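# Seat arrow gear on pin, pointing at collar mark

## Task

Take the free gear that has a painted arrow and fit it onto the pin with the arrow facing upward, pushed fully down the pin, and turned so the arrow aims at the mark on the collar. It must stay like that on its own; it does not count if it only holds because the robot is keeping it there.

## Robot and tools

ROBOT. Two Doosan M1013 arms, left_arm and right_arm, each with a Robotiq 2F-140 gripper and a wrist camera. Root links in the scene frame: left_arm at (-0.048, +0.542, 0) m, quat_wxyz (+0.999, 0, 0, -0.038); right_arm at (-0.030, -0.550, 0) m, quat_wxyz (+0.999, 0, 0, -0.034).

FRAME. A single scene frame covers both arms: origin on the table top midway between them, +z up, +x out over the table, left_arm on the +y side. The arm names are not image sides. Reported hand positions may be somewhat off, worse at long reach. The gripper's fingers point along its own +z and close along its y. end_effector_position is the point between the pads when shut; closed fingertips extend about 33 mm past it, open ones about 9 mm. Closing also pushes the tips roughly 24 mm further out, so keep that much clearance above surfaces.

execute_actions. Argument actions is a list holding zero or one item. Empty list: no command, returns the state and pictures. An action item is {"rows": [...], "steps": n}, n from 7 to 15 (default 15), each step 1/30 s; row k is used on step k and the final row is reused for leftover steps. A wait item is {"steps": n} with n up to 300, counted from the previous result and including your reply time. Optional pictures: true adds camera images.

ROW layout: one list of 18 numbers covering both arms, even if one arm stays still. Numbers 1-6: left_arm absolute joint targets in radians (waist, shoulder, elbow, forearm roll, wrist pitch, wrist roll), same form as the Joint positions line. Numbers 7-9: left gripper position, force_limit, speed. Numbers 10-18: the same nine for right_arm. Joint ranges: elbow -2.792 to 2.792, all others -6.283 to 6.283; real ends may differ by 0.010 rad. A target more than 0.010 rad beyond a range end and further out than the current angle gets the call refused (nothing is sent); targets past the real end are clipped there and may produce a "joint sent to its limit" line.

GRIPPER numbers are absolute settings in [-1, 1]. position: +1 fully open (140 mm), pads touch near -0.8, -1 closes until blocked. force_limit: about 14 N at -1, 60 N at 0, 107 N at +1. speed: about 30, 140, 250 mm/s at -1, 0, +1. Each row must repeat an idle gripper's last three values, since 0 is itself a command. To grip, send -1 and confirm object_status = 2. Codes: 0 moving, 1 blocked while opening, 2 blocked while closing, 3 reached target or pads met (a thin part may still be held). To squeeze harder while status is 2, raise force_limit and switch position between -1 and -0.98. position_measured is in counts, 3 open to 230 closed, not linear in mm.

MOTION. Joint target rates are capped (waist and shoulder 2.09, elbow 3.14, wrist joints 3.93 rad/s), with 0.3 s to accelerate and all joints of an arm synchronised. Targets are held within a lead of the measured angle (0.456 rad waist/shoulder, 0.683 elbow, 0.854 wrist joints), and are pulled back if they would move the gripper over 70 mm from its measured spot, so send far moves as a series of calls. The result is taken 7 steps before an action ends; those steps run during your reply, and arms keep heading for the last row until they settle or a step is HELD.

RESULT LINES. State per arm: end-effector position (m), quat_wxyz, linear and angular velocity. Joint positions and Joint velocities, one block per arm. object_status and position_measured per gripper. Flange force: estimated outside force on the gripper, noisy and including held weight; "no reading" means none available. HELD marks steps where your row was not fully sent. "joint command not followed" means the clearance check altered or blocked joint targets. MOTOR HOT warns of heating from holding loads; an OVER-TEMPERATURE FAULT brakes that arm until it cools.

FAULTS AND CAUTIONS. If contact torque hits a load limit (waist 312, shoulder 312, elbow 147, wrist joints 41.4 N m, held weight included) or any outside force reaches 144 N, that arm halts for 10 s, drops the rest of the call and yields. Never let the arms collide or press on each other. Do not drop, slam or shove parts, and never let anything leave the table. Loose objects may get brief random nudges, so recheck the gear before finishing. Release the gear and confirm it stays seated and aligned by itself.

zoom_image: camera (cam_head_left, cam_head_right, cam_high, cam_low, cam_left_wrist, cam_right_wrist) and region [x0, y0, x1, y1] in that camera's pixels, origin top-left, no larger than 504 by 504. Head, high and low images are 896x504; wrist images are 504x504 fisheye.

read_manual: optional section "licences"; returns licence texts only.

finished_scene: scene = the current scene number; ends and grades it, cannot be undone.

Each tool is called after "Call:" as a command line: name --argument value for each argument, lists and objects as JSON in quotes; but a table of rows of numbers goes row by row, as --pt "numbers of a row", without its own name.

## Session

Call:
execute_actions --actions '[]'

Scene clock: 0.00 s of 4200.00 s.
left_arm: end_effector_position=(+0.3078, -0.1451, +0.2705) position_measured=3 object_status=3 end_effector_quat_wxyz=(-0.016, +0.979, -0.200, -0.022) end_effector_velocity=(+0.000, +0.000, +0.001) end_effector_angular_velocity=(-0.001, -0.001, +0.000) | right_arm: end_effector_position=(+0.6196, -0.5937, +0.3212) position_measured=3 object_status=3 end_effector_quat_wxyz=(-0.000, +0.999, -0.034, +0.000) end_effector_velocity=(+0.000, +0.000, +0.000) end_effector_angular_velocity=(-0.000, -0.001, +0.001)
Joint positions: left_arm=[-1.055  0.405  1.382 -0.016  1.406  0.846] | right_arm=[-0.052  0.165  1.604  0.     1.372  1.518]
Joint velocities: left_arm=[ 0.    -0.001  0.     0.    -0.     0.   ] | right_arm=[ 0.001 -0.    -0.    -0.    -0.001  0.   ]
Flange force (N, the push that the arm receives, along the gripper's own x y z axes): no reading

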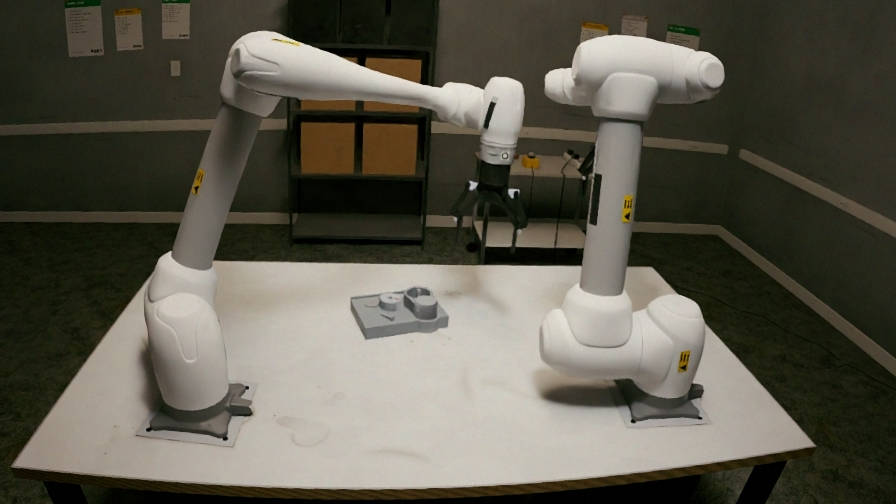

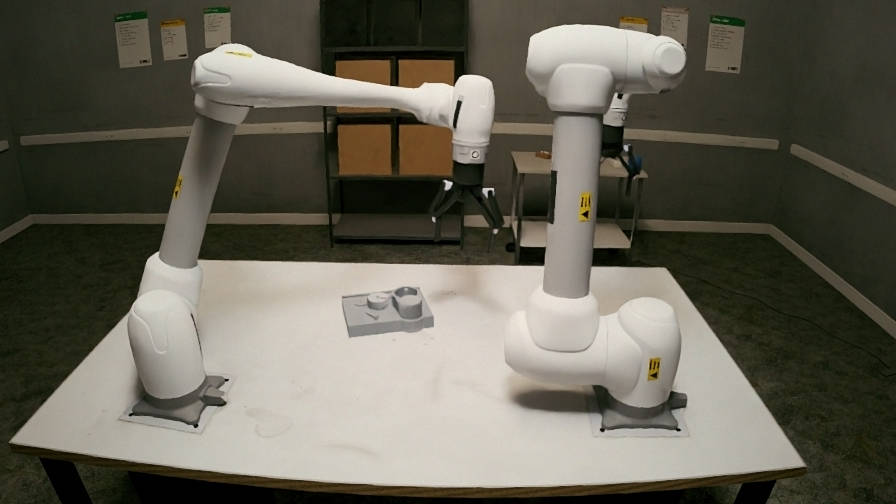

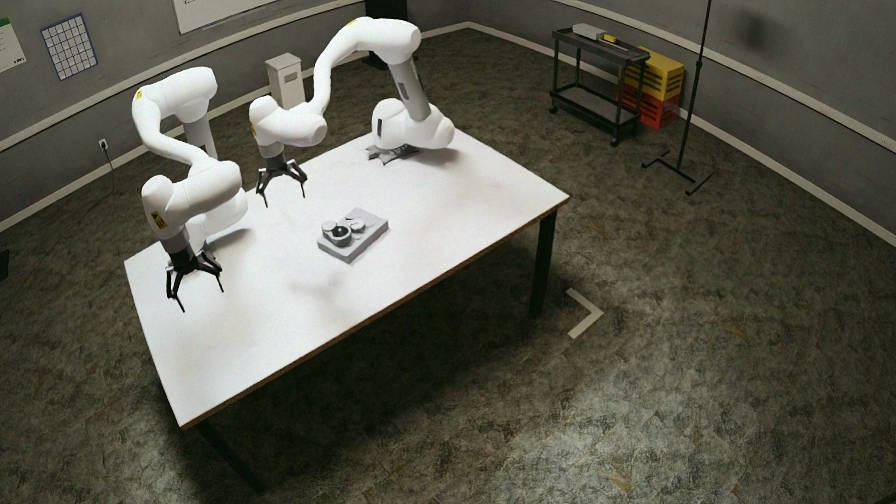

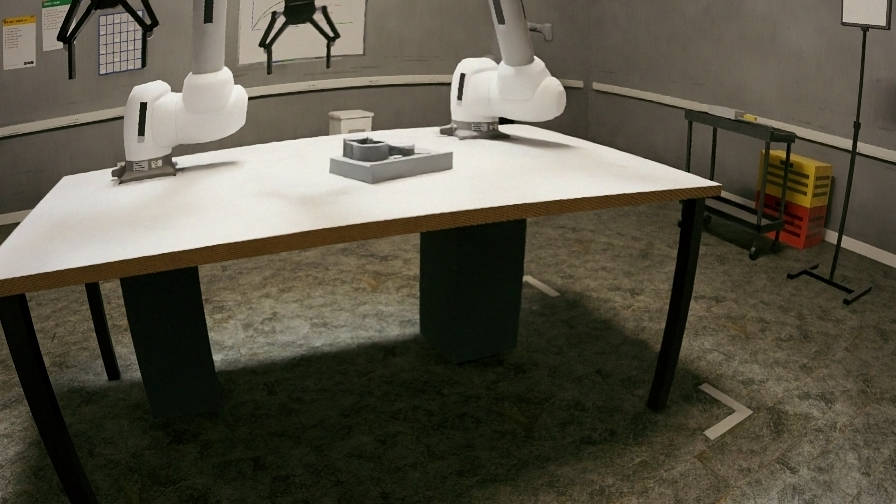

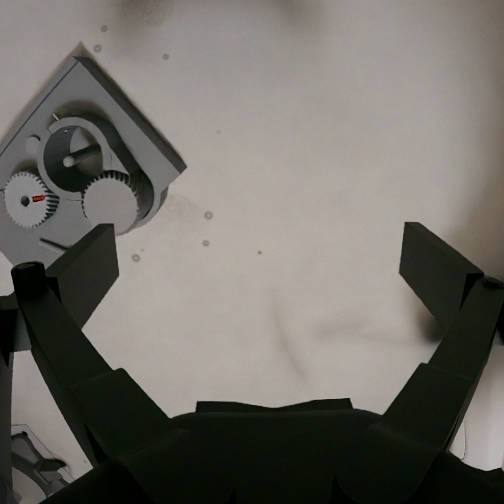

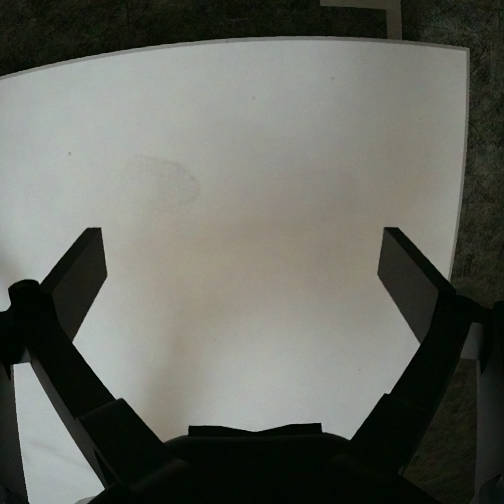

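Call:
zoom_image --camera "cam_left_wrist" --region '[0, 40, 200, 280]'

Call:
zoom_image --camera "cam_head_left" --region '[340, 270, 460, 350]'

Call:
zoom_image --camera "cam_low" --region '[320, 115, 470, 195]'

Region (0, 40, 200, 280) of cam_left_wrist's 504x504 image, scaled by 2.100, with more detail than that image has.

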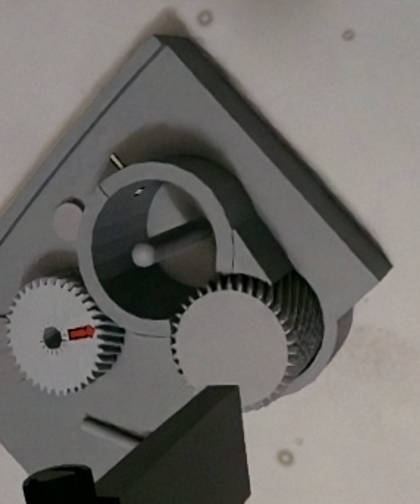

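Region (340, 270, 460, 350) of cam_head_left's 896x504 image, scaled by 4.200, with more detail than that image has.

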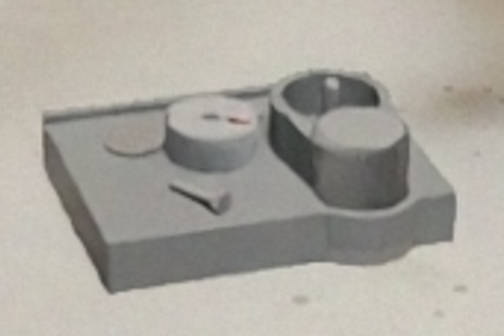

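Region (320, 115, 470, 195) of cam_low's 896x504 image, scaled by 3.360, with more detail than that image has; it fills the top 269 rows of this view, and the rest is white.

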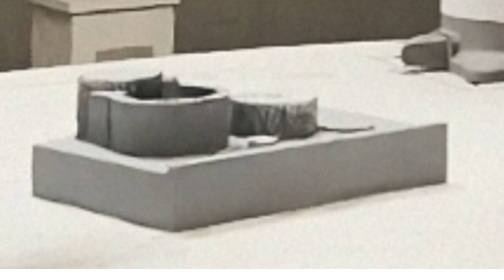

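Call:
execute_actions --actions '[{"rows":[[-0.7885,0.1949,1.7005,0,1.2462,0.706,1,0,0,-0.052,0.165,1.604,0,1.372,1.518,1,0,0]]}]'

Call:
execute_actions --actions '[{"steps":30}]' --pictures true

Scene clock: 1.20 s of 4200.00 s.
left_arm: end_effector_position=(+0.3598, -0.0530, +0.2643) position_measured=3 object_status=3 end_effector_quat_wxyz=(-0.008, +0.994, -0.112, -0.013) end_effector_velocity=(+0.226, +0.493, -0.041) end_effector_angular_velocity=(-0.073, -0.099, +0.920) | right_arm: end_effector_position=(+0.6196, -0.5938, +0.3214) position_measured=3 object_status=3 end_effector_quat_wxyz=(+0.000, +0.999, -0.034, +0.000) end_effector_velocity=(-0.000, -0.001, +0.001) end_effector_angular_velocity=(+0.000, +0.000, -0.001)
Joint positions: left_arm=[-0.938  0.312  1.522 -0.009  1.336  0.784] | right_arm=[-0.052  0.165  1.604  0.     1.372  1.518]
Joint velocities: left_arm=[ 0.61  -0.48   0.724  0.037 -0.361 -0.317] | right_arm=[-0.002 -0.    -0.001  0.     0.001 -0.   ]
Flange force (N, the push that the arm receives, along the gripper's own x y z axes): left_arm=[-1.5 5.9 2.3] | right_arm=[2.5 1.0 -2.0]
Steps of this call (steps 1 to 28: nothing new was sent; steps 29 to 36: the first 8 steps of this action). Readings (joint positions | what the end effector reports):
29: left_arm=[-1.055 0.405 1.382 -0.016 1.406 0.846] | right_arm=[-0.052 0.165 1.604 0.000 1.372 1.518] | left_arm position_measured=3 object_status=3 | right_arm position_measured=3 object_status=3
30: left_arm=[-1.051 0.402 1.386 -0.016 1.404 0.844] | right_arm=[-0.052 0.165 1.604 0.000 1.372 1.518] | left_arm position_measured=3 object_status=3 | right_arm position_measured=3 object_status=3
32: left_arm=[-1.022 0.379 1.422 -0.015 1.386 0.828] | right_arm=[-0.052 0.165 1.604 0.000 1.372 1.518] | left_arm position_measured=3 object_status=3 | right_arm position_measured=3 object_status=3
36: the state above

Scene clock: 2.20 s of 4200.00 s.
left_arm: end_effector_position=(+0.4003, +0.0701, +0.2500) position_measured=3 object_status=3 end_effector_quat_wxyz=(-0.000, +1.000, +0.000, -0.000) end_effector_velocity=(+0.000, +0.000, -0.000) end_effector_angular_velocity=(-0.001, -0.001, -0.000) | right_arm: end_effector_position=(+0.6196, -0.5938, +0.3215) position_measured=3 object_status=3 end_effector_quat_wxyz=(+0.000, +0.999, -0.034, +0.000) end_effector_velocity=(-0.001, -0.001, -0.000) end_effector_angular_velocity=(-0.000, +0.001, -0.001)
Joint positions: left_arm=[-0.788  0.195  1.701  0.     1.246  0.706] | right_arm=[-0.052  0.165  1.604 -0.     1.372  1.518]
Joint velocities: left_arm=[ 0.    -0.     0.001  0.001 -0.002  0.   ] | right_arm=[-0.001 -0.     0.001 -0.001  0.     0.   ]
Flange force (N, the push that the arm receives, along the gripper's own x y z axes): left_arm=[-2.2 4.8 2.6] | right_arm=[-2.0 2.4 -2.4]
Kept back: nothing.
Steps of this call (steps 1 to 7: the last 7 steps of your previous action; steps 8 to 30: the robot went on to your last target). Readings (joint positions | what the end effector reports):
1: left_arm=[-0.917 0.296 1.547 -0.008 1.323 0.773] | right_arm=[-0.052 0.165 1.604 0.000 1.372 1.518] | left_arm position_measured=3 object_status=3 | right_arm position_measured=3 object_status=3
2: left_arm=[-0.896 0.280 1.572 -0.007 1.311 0.763] | right_arm=[-0.052 0.165 1.604 0.000 1.372 1.518] | left_arm position_measured=3 object_status=3 | right_arm position_measured=3 object_status=3
4: left_arm=[-0.855 0.247 1.621 -0.004 1.286 0.741] | right_arm=[-0.052 0.165 1.604 0.000 1.372 1.518] | left_arm position_measured=3 object_status=3 | right_arm position_measured=3 object_status=3
8: left_arm=[-0.791 0.197 1.697 -0.000 1.248 0.707] | right_arm=[-0.052 0.165 1.604 0.000 1.372 1.518] | left_arm position_measured=3 object_status=3 | right_arm position_measured=3 object_status=3
30: the state above
All arms were judged still, so your last target was given up. Only a new action makes them travel on or press farther. Fingers that are still opening or closing keep moving.

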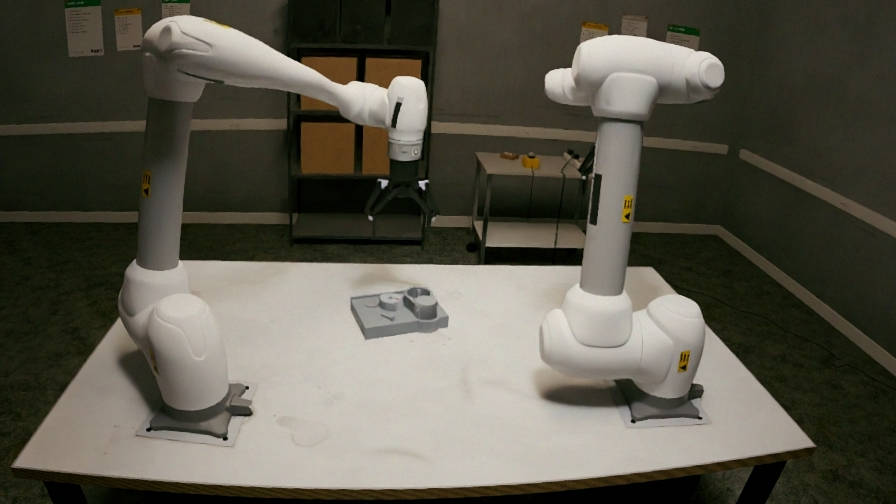

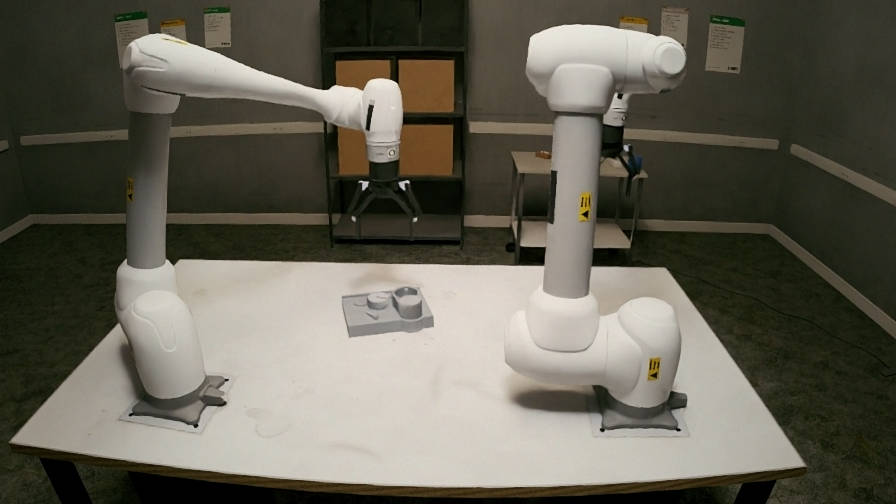

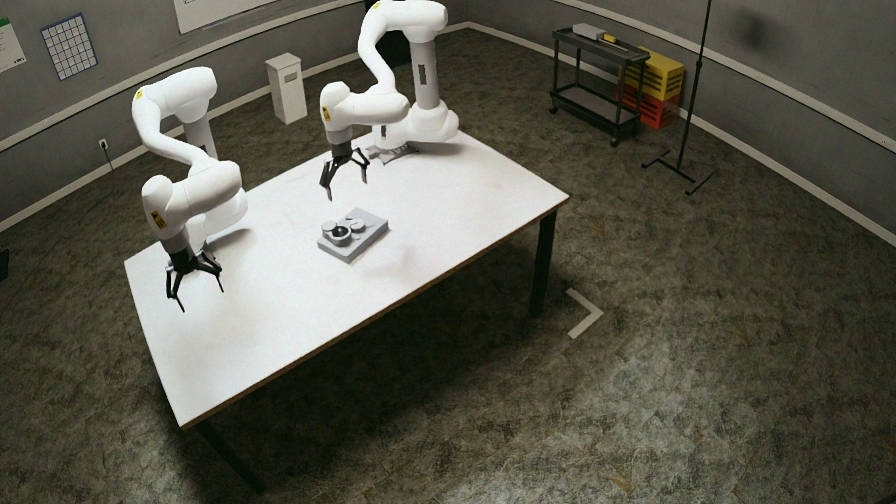

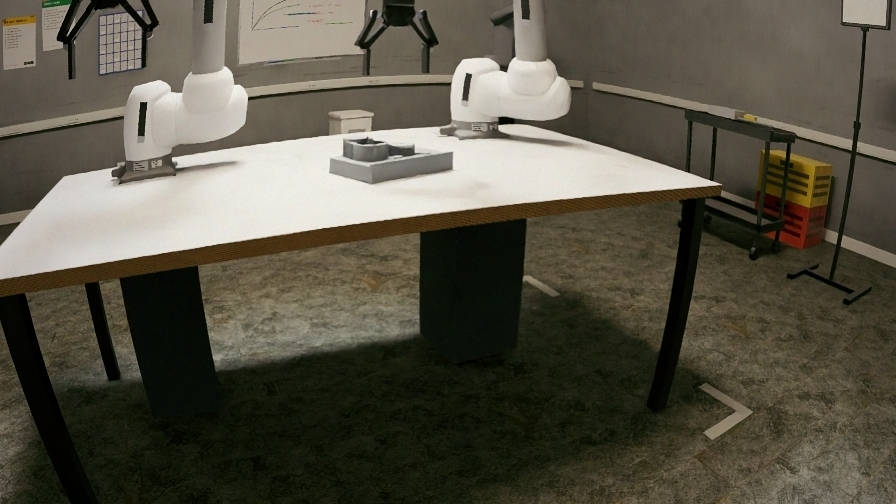

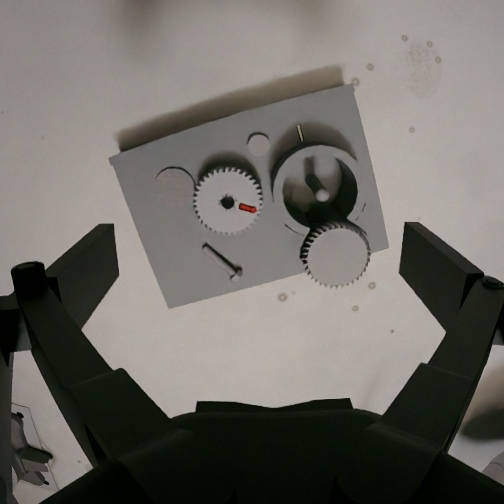

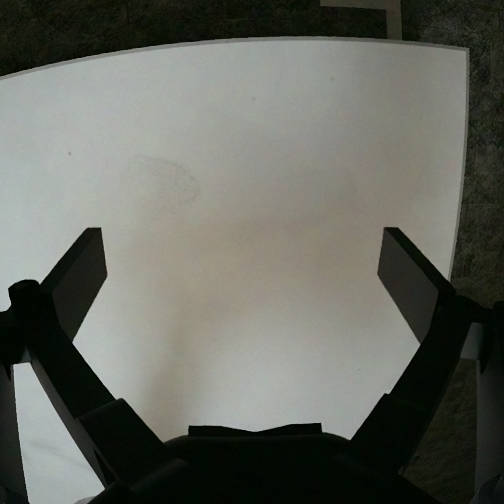

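Call:
zoom_image --camera "cam_left_wrist" --region '[185, 110, 385, 300]'

Call:
zoom_image --camera "cam_high" --region '[310, 200, 400, 270]'

Region (185, 110, 385, 300) of cam_left_wrist's 504x504 image, scaled by 2.520, with more detail than that image has; it fills the top 479 rows of this view, and the rest is white.

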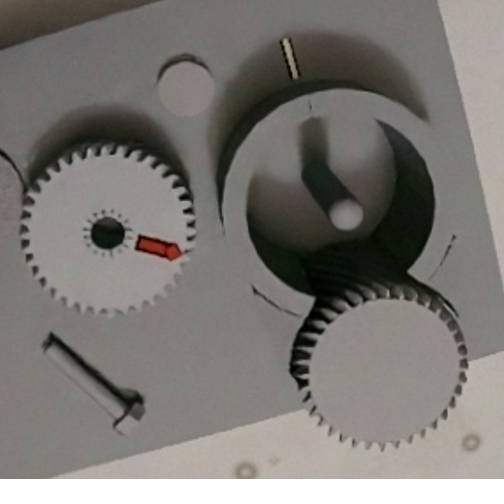

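Region (310, 200, 400, 270) of cam_high's 896x504 image, scaled by 5.600, with more detail than that image has.

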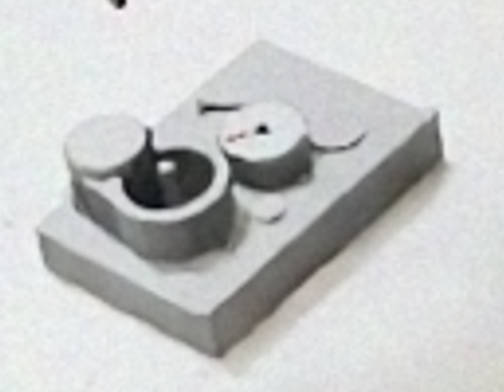

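Call:
execute_actions --actions '[{"rows":[[-0.9203,0.2872,1.7767,0,1.0777,0.3145,0.4,0,0,-0.052,0.165,1.604,0,1.372,1.518,1,0,0]]}]'

Call:
execute_actions --actions '[{"steps":15}]' --pictures true

Scene clock: 3.30 s of 4200.00 s.
left_arm: end_effector_position=(+0.3651, +0.0213, +0.1830) position_measured=52 object_status=0 end_effector_quat_wxyz=(-0.000, +0.996, +0.087, +0.000) end_effector_velocity=(-0.218, -0.246, -0.363) end_effector_angular_velocity=(-0.002, -0.002, +0.941) | right_arm: end_effector_position=(+0.6196, -0.5938, +0.3215) position_measured=3 object_status=3 end_effector_quat_wxyz=(+0.000, +0.999, -0.034, +0.000) end_effector_velocity=(+0.000, +0.001, -0.000) end_effector_angular_velocity=(-0.000, -0.000, +0.002)
Joint positions: left_arm=[-0.876  0.257  1.751  0.     1.134  0.445] | right_arm=[-0.052  0.165  1.604 -0.     1.372  1.518]
Joint velocities: left_arm=[-0.483  0.336  0.276 -0.    -0.614 -1.423] | right_arm=[ 0.002  0.     0.    -0.    -0.001 -0.   ]
Flange force (N, the push that the arm receives, along the gripper's own x y z axes): left_arm=[-0.5 8.0 2.2] | right_arm=[-0.5 1.1 -2.4]
Steps of this call (steps 1 to 25: nothing new was sent; steps 26 to 33: the first 8 steps of this action). Readings (joint positions | what the end effector reports):
26: left_arm=[-0.789 0.195 1.701 0.000 1.246 0.706] | right_arm=[-0.052 0.165 1.604 -0.000 1.372 1.518] | left_arm position_measured=3 object_status=0 | right_arm position_measured=3 object_status=3
27: left_arm=[-0.791 0.196 1.702 0.000 1.243 0.699] | right_arm=[-0.052 0.165 1.604 -0.000 1.372 1.518] | left_arm position_measured=6 object_status=0 | right_arm position_measured=3 object_status=3
29: left_arm=[-0.809 0.209 1.713 0.000 1.219 0.643] | right_arm=[-0.052 0.165 1.604 -0.000 1.372 1.518] | left_arm position_measured=21 object_status=0 | right_arm position_measured=3 object_status=3
33: the state above

Scene clock: 3.80 s of 4200.00 s.
left_arm: end_effector_position=(+0.3442, -0.0000, +0.1500) position_measured=78 object_status=3 end_effector_quat_wxyz=(+0.000, +0.992, +0.129, +0.000) end_effector_velocity=(+0.000, +0.001, -0.000) end_effector_angular_velocity=(+0.002, +0.000, -0.000) | right_arm: end_effector_position=(+0.6196, -0.5938, +0.3215) position_measured=3 object_status=3 end_effector_quat_wxyz=(+0.000, +0.999, -0.034, +0.000) end_effector_velocity=(-0.000, +0.001, +0.000) end_effector_angular_velocity=(+0.000, +0.001, +0.001)
Joint positions: left_arm=[-0.92   0.287  1.777  0.     1.078  0.315] | right_arm=[-0.052  0.165  1.604 -0.     1.372  1.518]
Joint velocities: left_arm=[ 0.     0.     0.     0.001  0.002 -0.   ] | right_arm=[ 0.001 -0.    -0.001  0.     0.002  0.   ]
Flange force (N, the push that the arm receives, along the gripper's own x y z axes): left_arm=[-3.7 4.4 2.3] | right_arm=[-3.4 3.4 -1.6]
Kept back: nothing.
Steps of this call (steps 1 to 7: the last 7 steps of your previous action; steps 8 to 15: the robot went on to your last target). Readings (joint positions | what the end effector reports):
1: left_arm=[-0.892 0.268 1.761 0.000 1.114 0.398] | right_arm=[-0.052 0.165 1.604 -0.000 1.372 1.518] | left_arm position_measured=59 object_status=0 | right_arm position_measured=3 object_status=3
2: left_arm=[-0.906 0.277 1.768 0.000 1.097 0.359] | right_arm=[-0.052 0.165 1.604 -0.000 1.372 1.518] | left_arm position_measured=67 object_status=0 | right_arm position_measured=3 object_status=3
4: left_arm=[-0.920 0.287 1.776 0.000 1.079 0.318] | right_arm=[-0.052 0.165 1.604 -0.000 1.372 1.518] | left_arm position_measured=78 object_status=0 | right_arm position_measured=3 object_status=3
8: left_arm=[-0.920 0.287 1.777 0.000 1.078 0.315] | right_arm=[-0.052 0.165 1.604 -0.000 1.372 1.518] | left_arm position_measured=78 object_status=0 | right_arm position_measured=3 object_status=3
15: the state above

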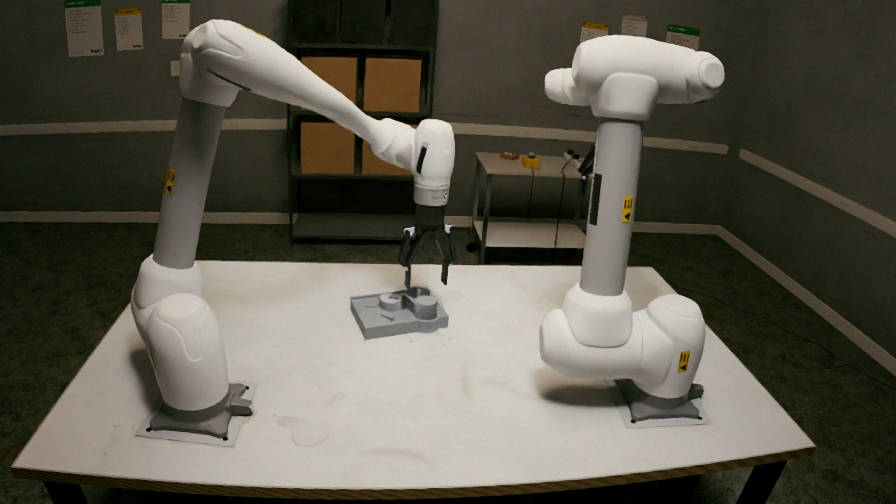

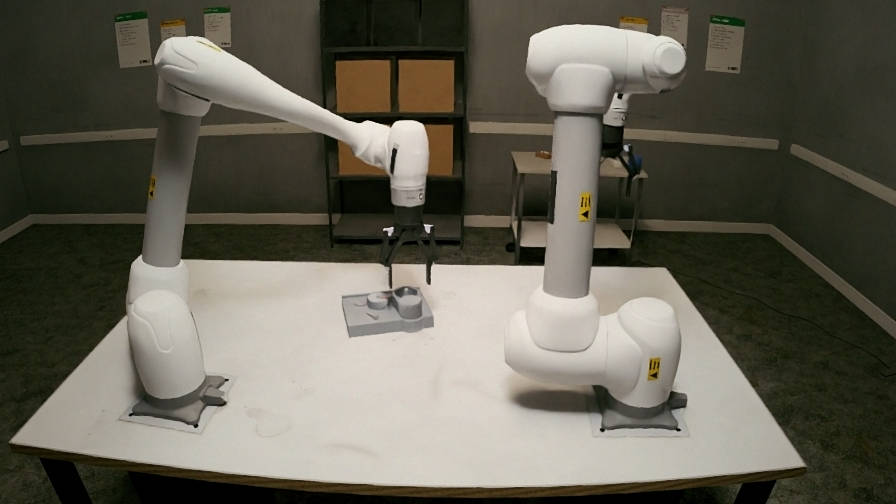

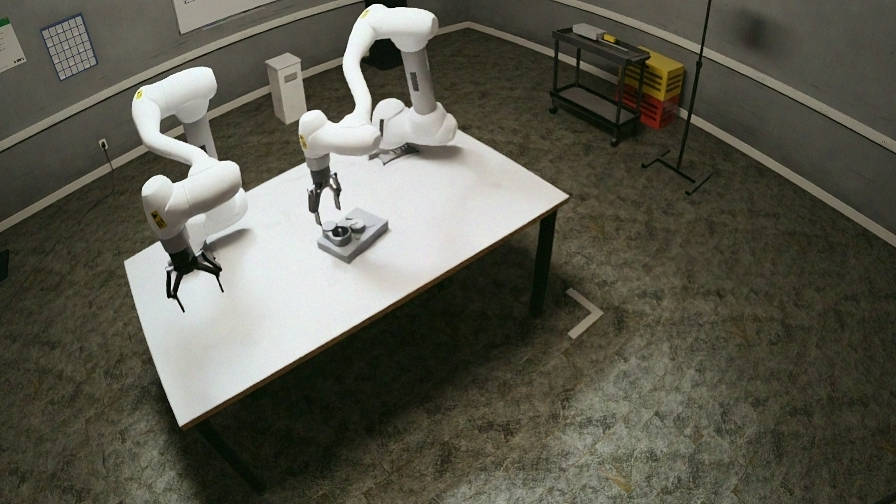

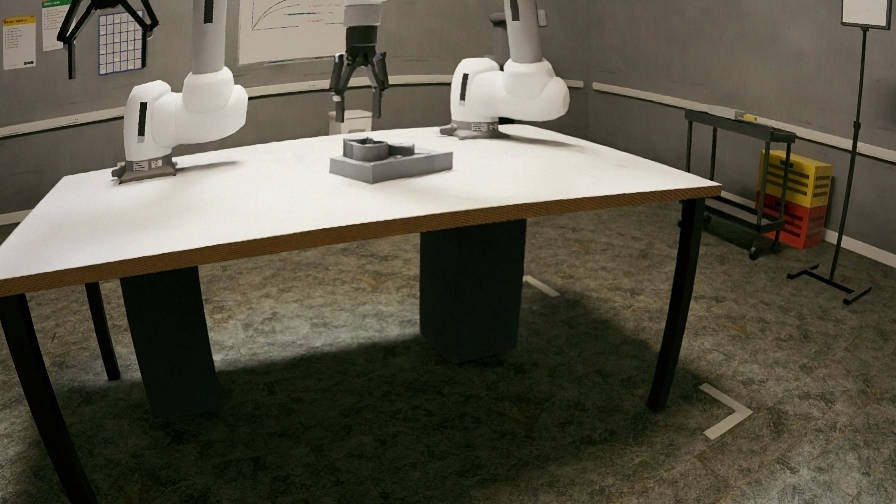

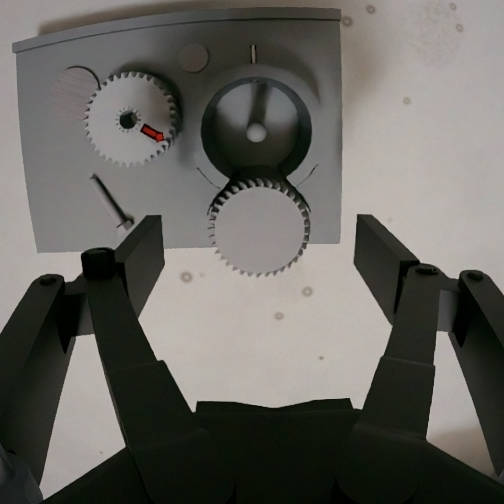

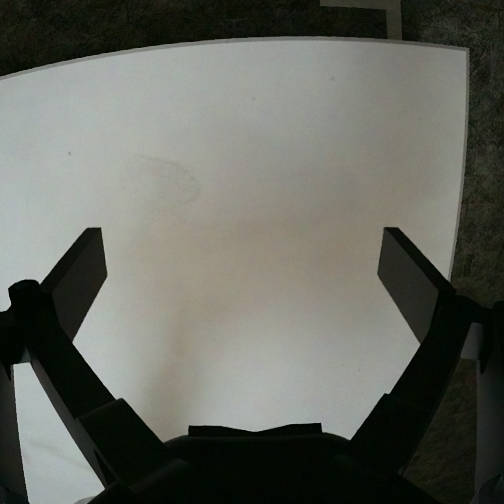

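Call:
execute_actions --actions '[{"rows":[[-0.9274,0.3266,1.8261,0,0.9889,0.2874,0.2,-0.5,0,-0.052,0.165,1.604,0,1.372,1.518,1,0,0]]}]'

Call:
execute_actions --actions '[{"steps":10}]' --pictures true

Call:
zoom_image --camera "cam_low" --region '[320, 95, 470, 195]'

Call:
zoom_image --camera "cam_left_wrist" --region '[60, 40, 360, 260]'

Scene clock: 4.63 s of 4200.00 s.
left_arm: end_effector_position=(+0.3392, -0.0008, +0.0999) position_measured=104 object_status=0 end_effector_quat_wxyz=(-0.000, +0.990, +0.140, -0.000) end_effector_velocity=(-0.000, -0.001, -0.000) end_effector_angular_velocity=(-0.002, -0.001, +0.001) | right_arm: end_effector_position=(+0.6196, -0.5938, +0.3215) position_measured=3 object_status=3 end_effector_quat_wxyz=(+0.000, +0.999, -0.034, +0.000) end_effector_velocity=(-0.001, +0.000, -0.000) end_effector_angular_velocity=(-0.000, +0.001, +0.000)
Joint positions: left_arm=[-0.927  0.327  1.826 -0.     0.989  0.287] | right_arm=[-0.052  0.165  1.604 -0.     1.372  1.518]
Joint velocities: left_arm=[-0.001  0.    -0.    -0.001 -0.002 -0.001] | right_arm=[ 0.    -0.     0.001 -0.     0.    -0.   ]
Flange force (N, the push that the arm receives, along the gripper's own x y z axes): left_arm=[-3.3 2.3 3.8] | right_arm=[-0.9 2.4 -2.6]
Steps of this call (steps 1 to 15: the robot went on to your last target; steps 16 to 17: nothing new was sent; steps 18 to 25: the first 8 steps of this action). Readings (joint positions | what the end effector reports):
18: left_arm=[-0.920 0.287 1.777 -0.000 1.077 0.314] | right_arm=[-0.052 0.165 1.604 0.000 1.372 1.518] | left_arm position_measured=78 object_status=0 | right_arm position_measured=3 object_status=3
19: left_arm=[-0.921 0.290 1.780 -0.000 1.070 0.312] | right_arm=[-0.052 0.165 1.604 -0.000 1.372 1.518] | left_arm position_measured=81 object_status=0 | right_arm position_measured=3 object_status=3
21: left_arm=[-0.924 0.313 1.809 -0.000 1.020 0.297] | right_arm=[-0.052 0.165 1.604 -0.000 1.372 1.518] | left_arm position_measured=96 object_status=0 | right_arm position_measured=3 object_status=3
25: the state above

Scene clock: 4.97 s of 4200.00 s.
left_arm: end_effector_position=(+0.3392, -0.0009, +0.1000) position_measured=104 object_status=3 end_effector_quat_wxyz=(+0.000, +0.990, +0.139, +0.000) end_effector_velocity=(+0.001, +0.001, -0.000) end_effector_angular_velocity=(+0.001, -0.002, -0.001) | right_arm: end_effector_position=(+0.6196, -0.5938, +0.3215) position_measured=3 object_status=3 end_effector_quat_wxyz=(+0.000, +0.999, -0.034, +0.000) end_effector_velocity=(+0.001, +0.001, +0.000) end_effector_angular_velocity=(+0.000, -0.002, +0.001)
Joint positions: left_arm=[-0.927  0.327  1.826 -0.     0.989  0.287] | right_arm=[-0.052  0.165  1.604 -0.     1.372  1.518]
Joint velocities: left_arm=[ 0.    -0.     0.     0.003  0.    -0.001] | right_arm=[ 0.001 -0.    -0.001  0.    -0.001 -0.   ]
Flange force (N, the push that the arm receives, along the gripper's own x y z axes): left_arm=[-4.0 4.3 3.3] | right_arm=[-1.6 1.6 -2.4]
Kept back: nothing.
Steps of this call (steps 1 to 7: the last 7 steps of your previous action; steps 8 to 10: the robot went on to your last target). Readings (joint positions | what the end effector reports):
1: left_arm=[-0.927 0.327 1.826 -0.000 0.989 0.287] | right_arm=[-0.052 0.165 1.604 -0.000 1.372 1.518] | left_arm position_measured=104 object_status=0 | right_arm position_measured=3 object_status=3
2: left_arm=[-0.927 0.327 1.826 -0.000 0.989 0.287] | right_arm=[-0.052 0.165 1.604 -0.000 1.372 1.518] | left_arm position_measured=104 object_status=0 | right_arm position_measured=3 object_status=3
4: left_arm=[-0.927 0.327 1.826 -0.000 0.989 0.287] | right_arm=[-0.052 0.165 1.604 -0.000 1.372 1.518] | left_arm position_measured=104 object_status=3 | right_arm position_measured=3 object_status=3
8: left_arm=[-0.927 0.327 1.826 -0.000 0.989 0.287] | right_arm=[-0.052 0.165 1.604 -0.000 1.372 1.518] | left_arm position_measured=104 object_status=3 | right_arm position_measured=3 object_status=3
10: the state above

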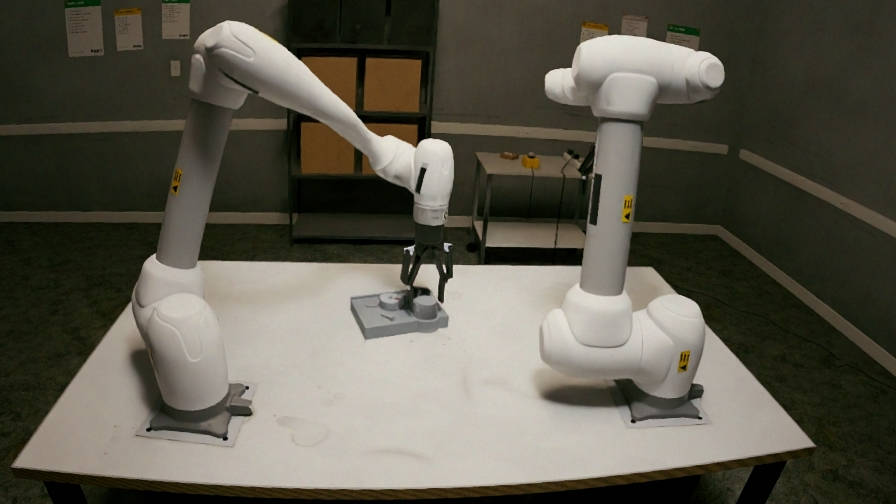

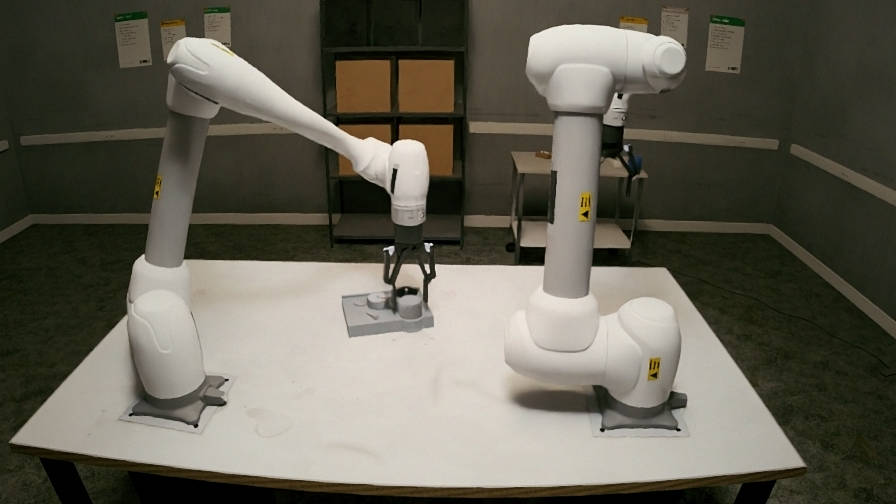

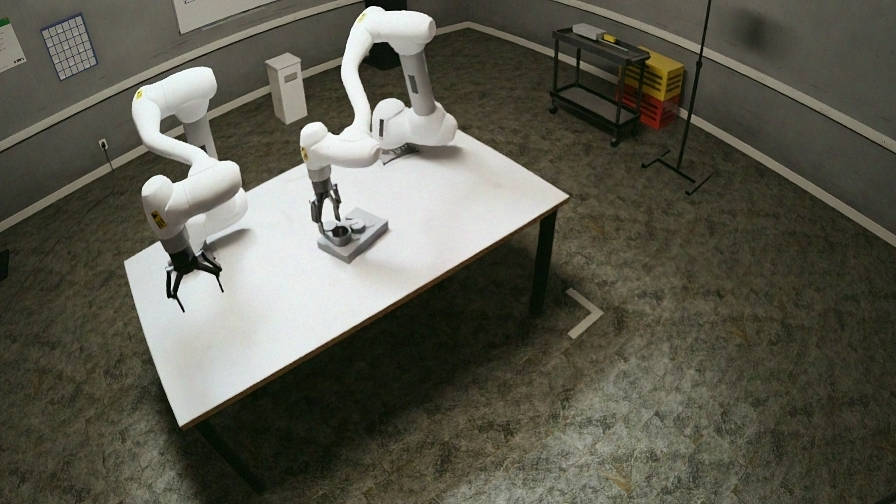

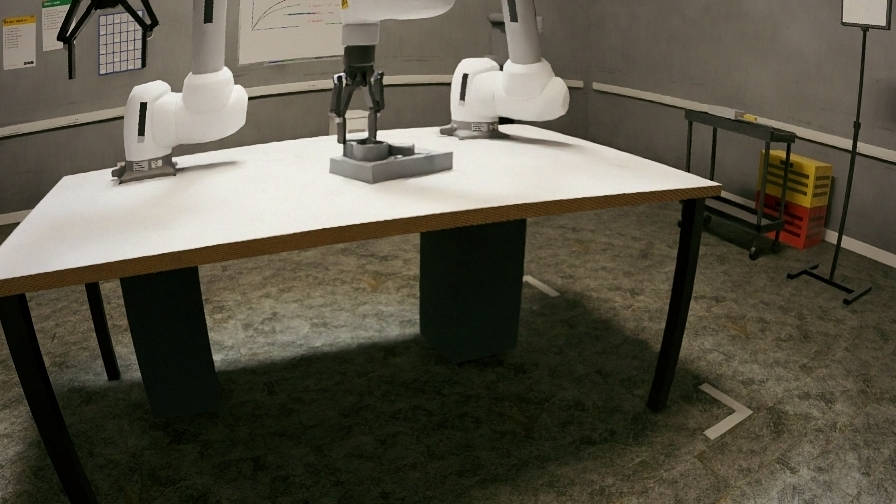

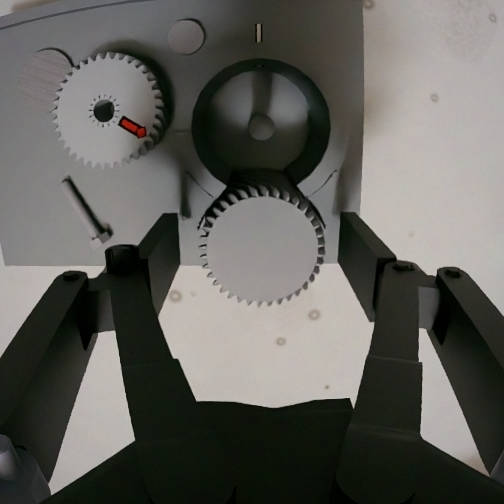

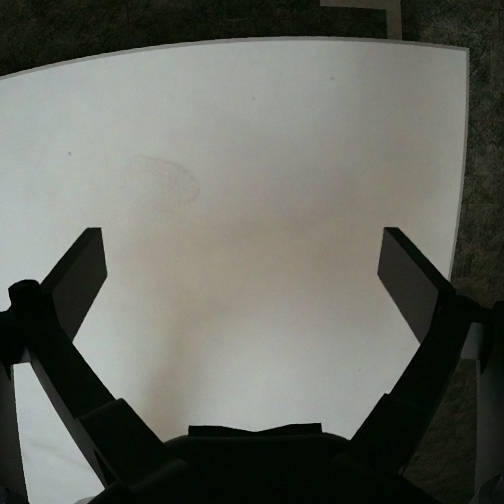

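Region (320, 95, 470, 195) of cam_low's 896x504 image, scaled by 3.360, with more detail than that image has.

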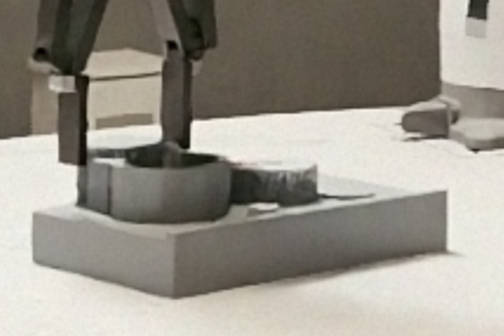

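Region (60, 40, 360, 260) of cam_left_wrist's 504x504 image, scaled by 1.680, with more detail than that image has; it fills the top 370 rows of this view, and the rest is white.

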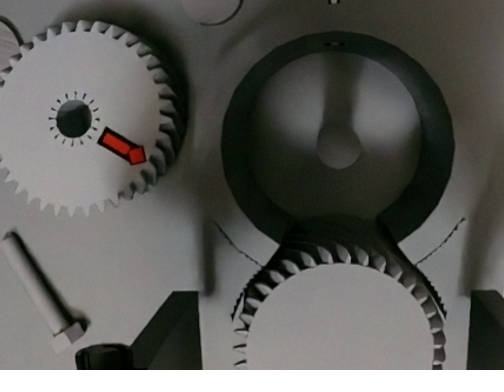

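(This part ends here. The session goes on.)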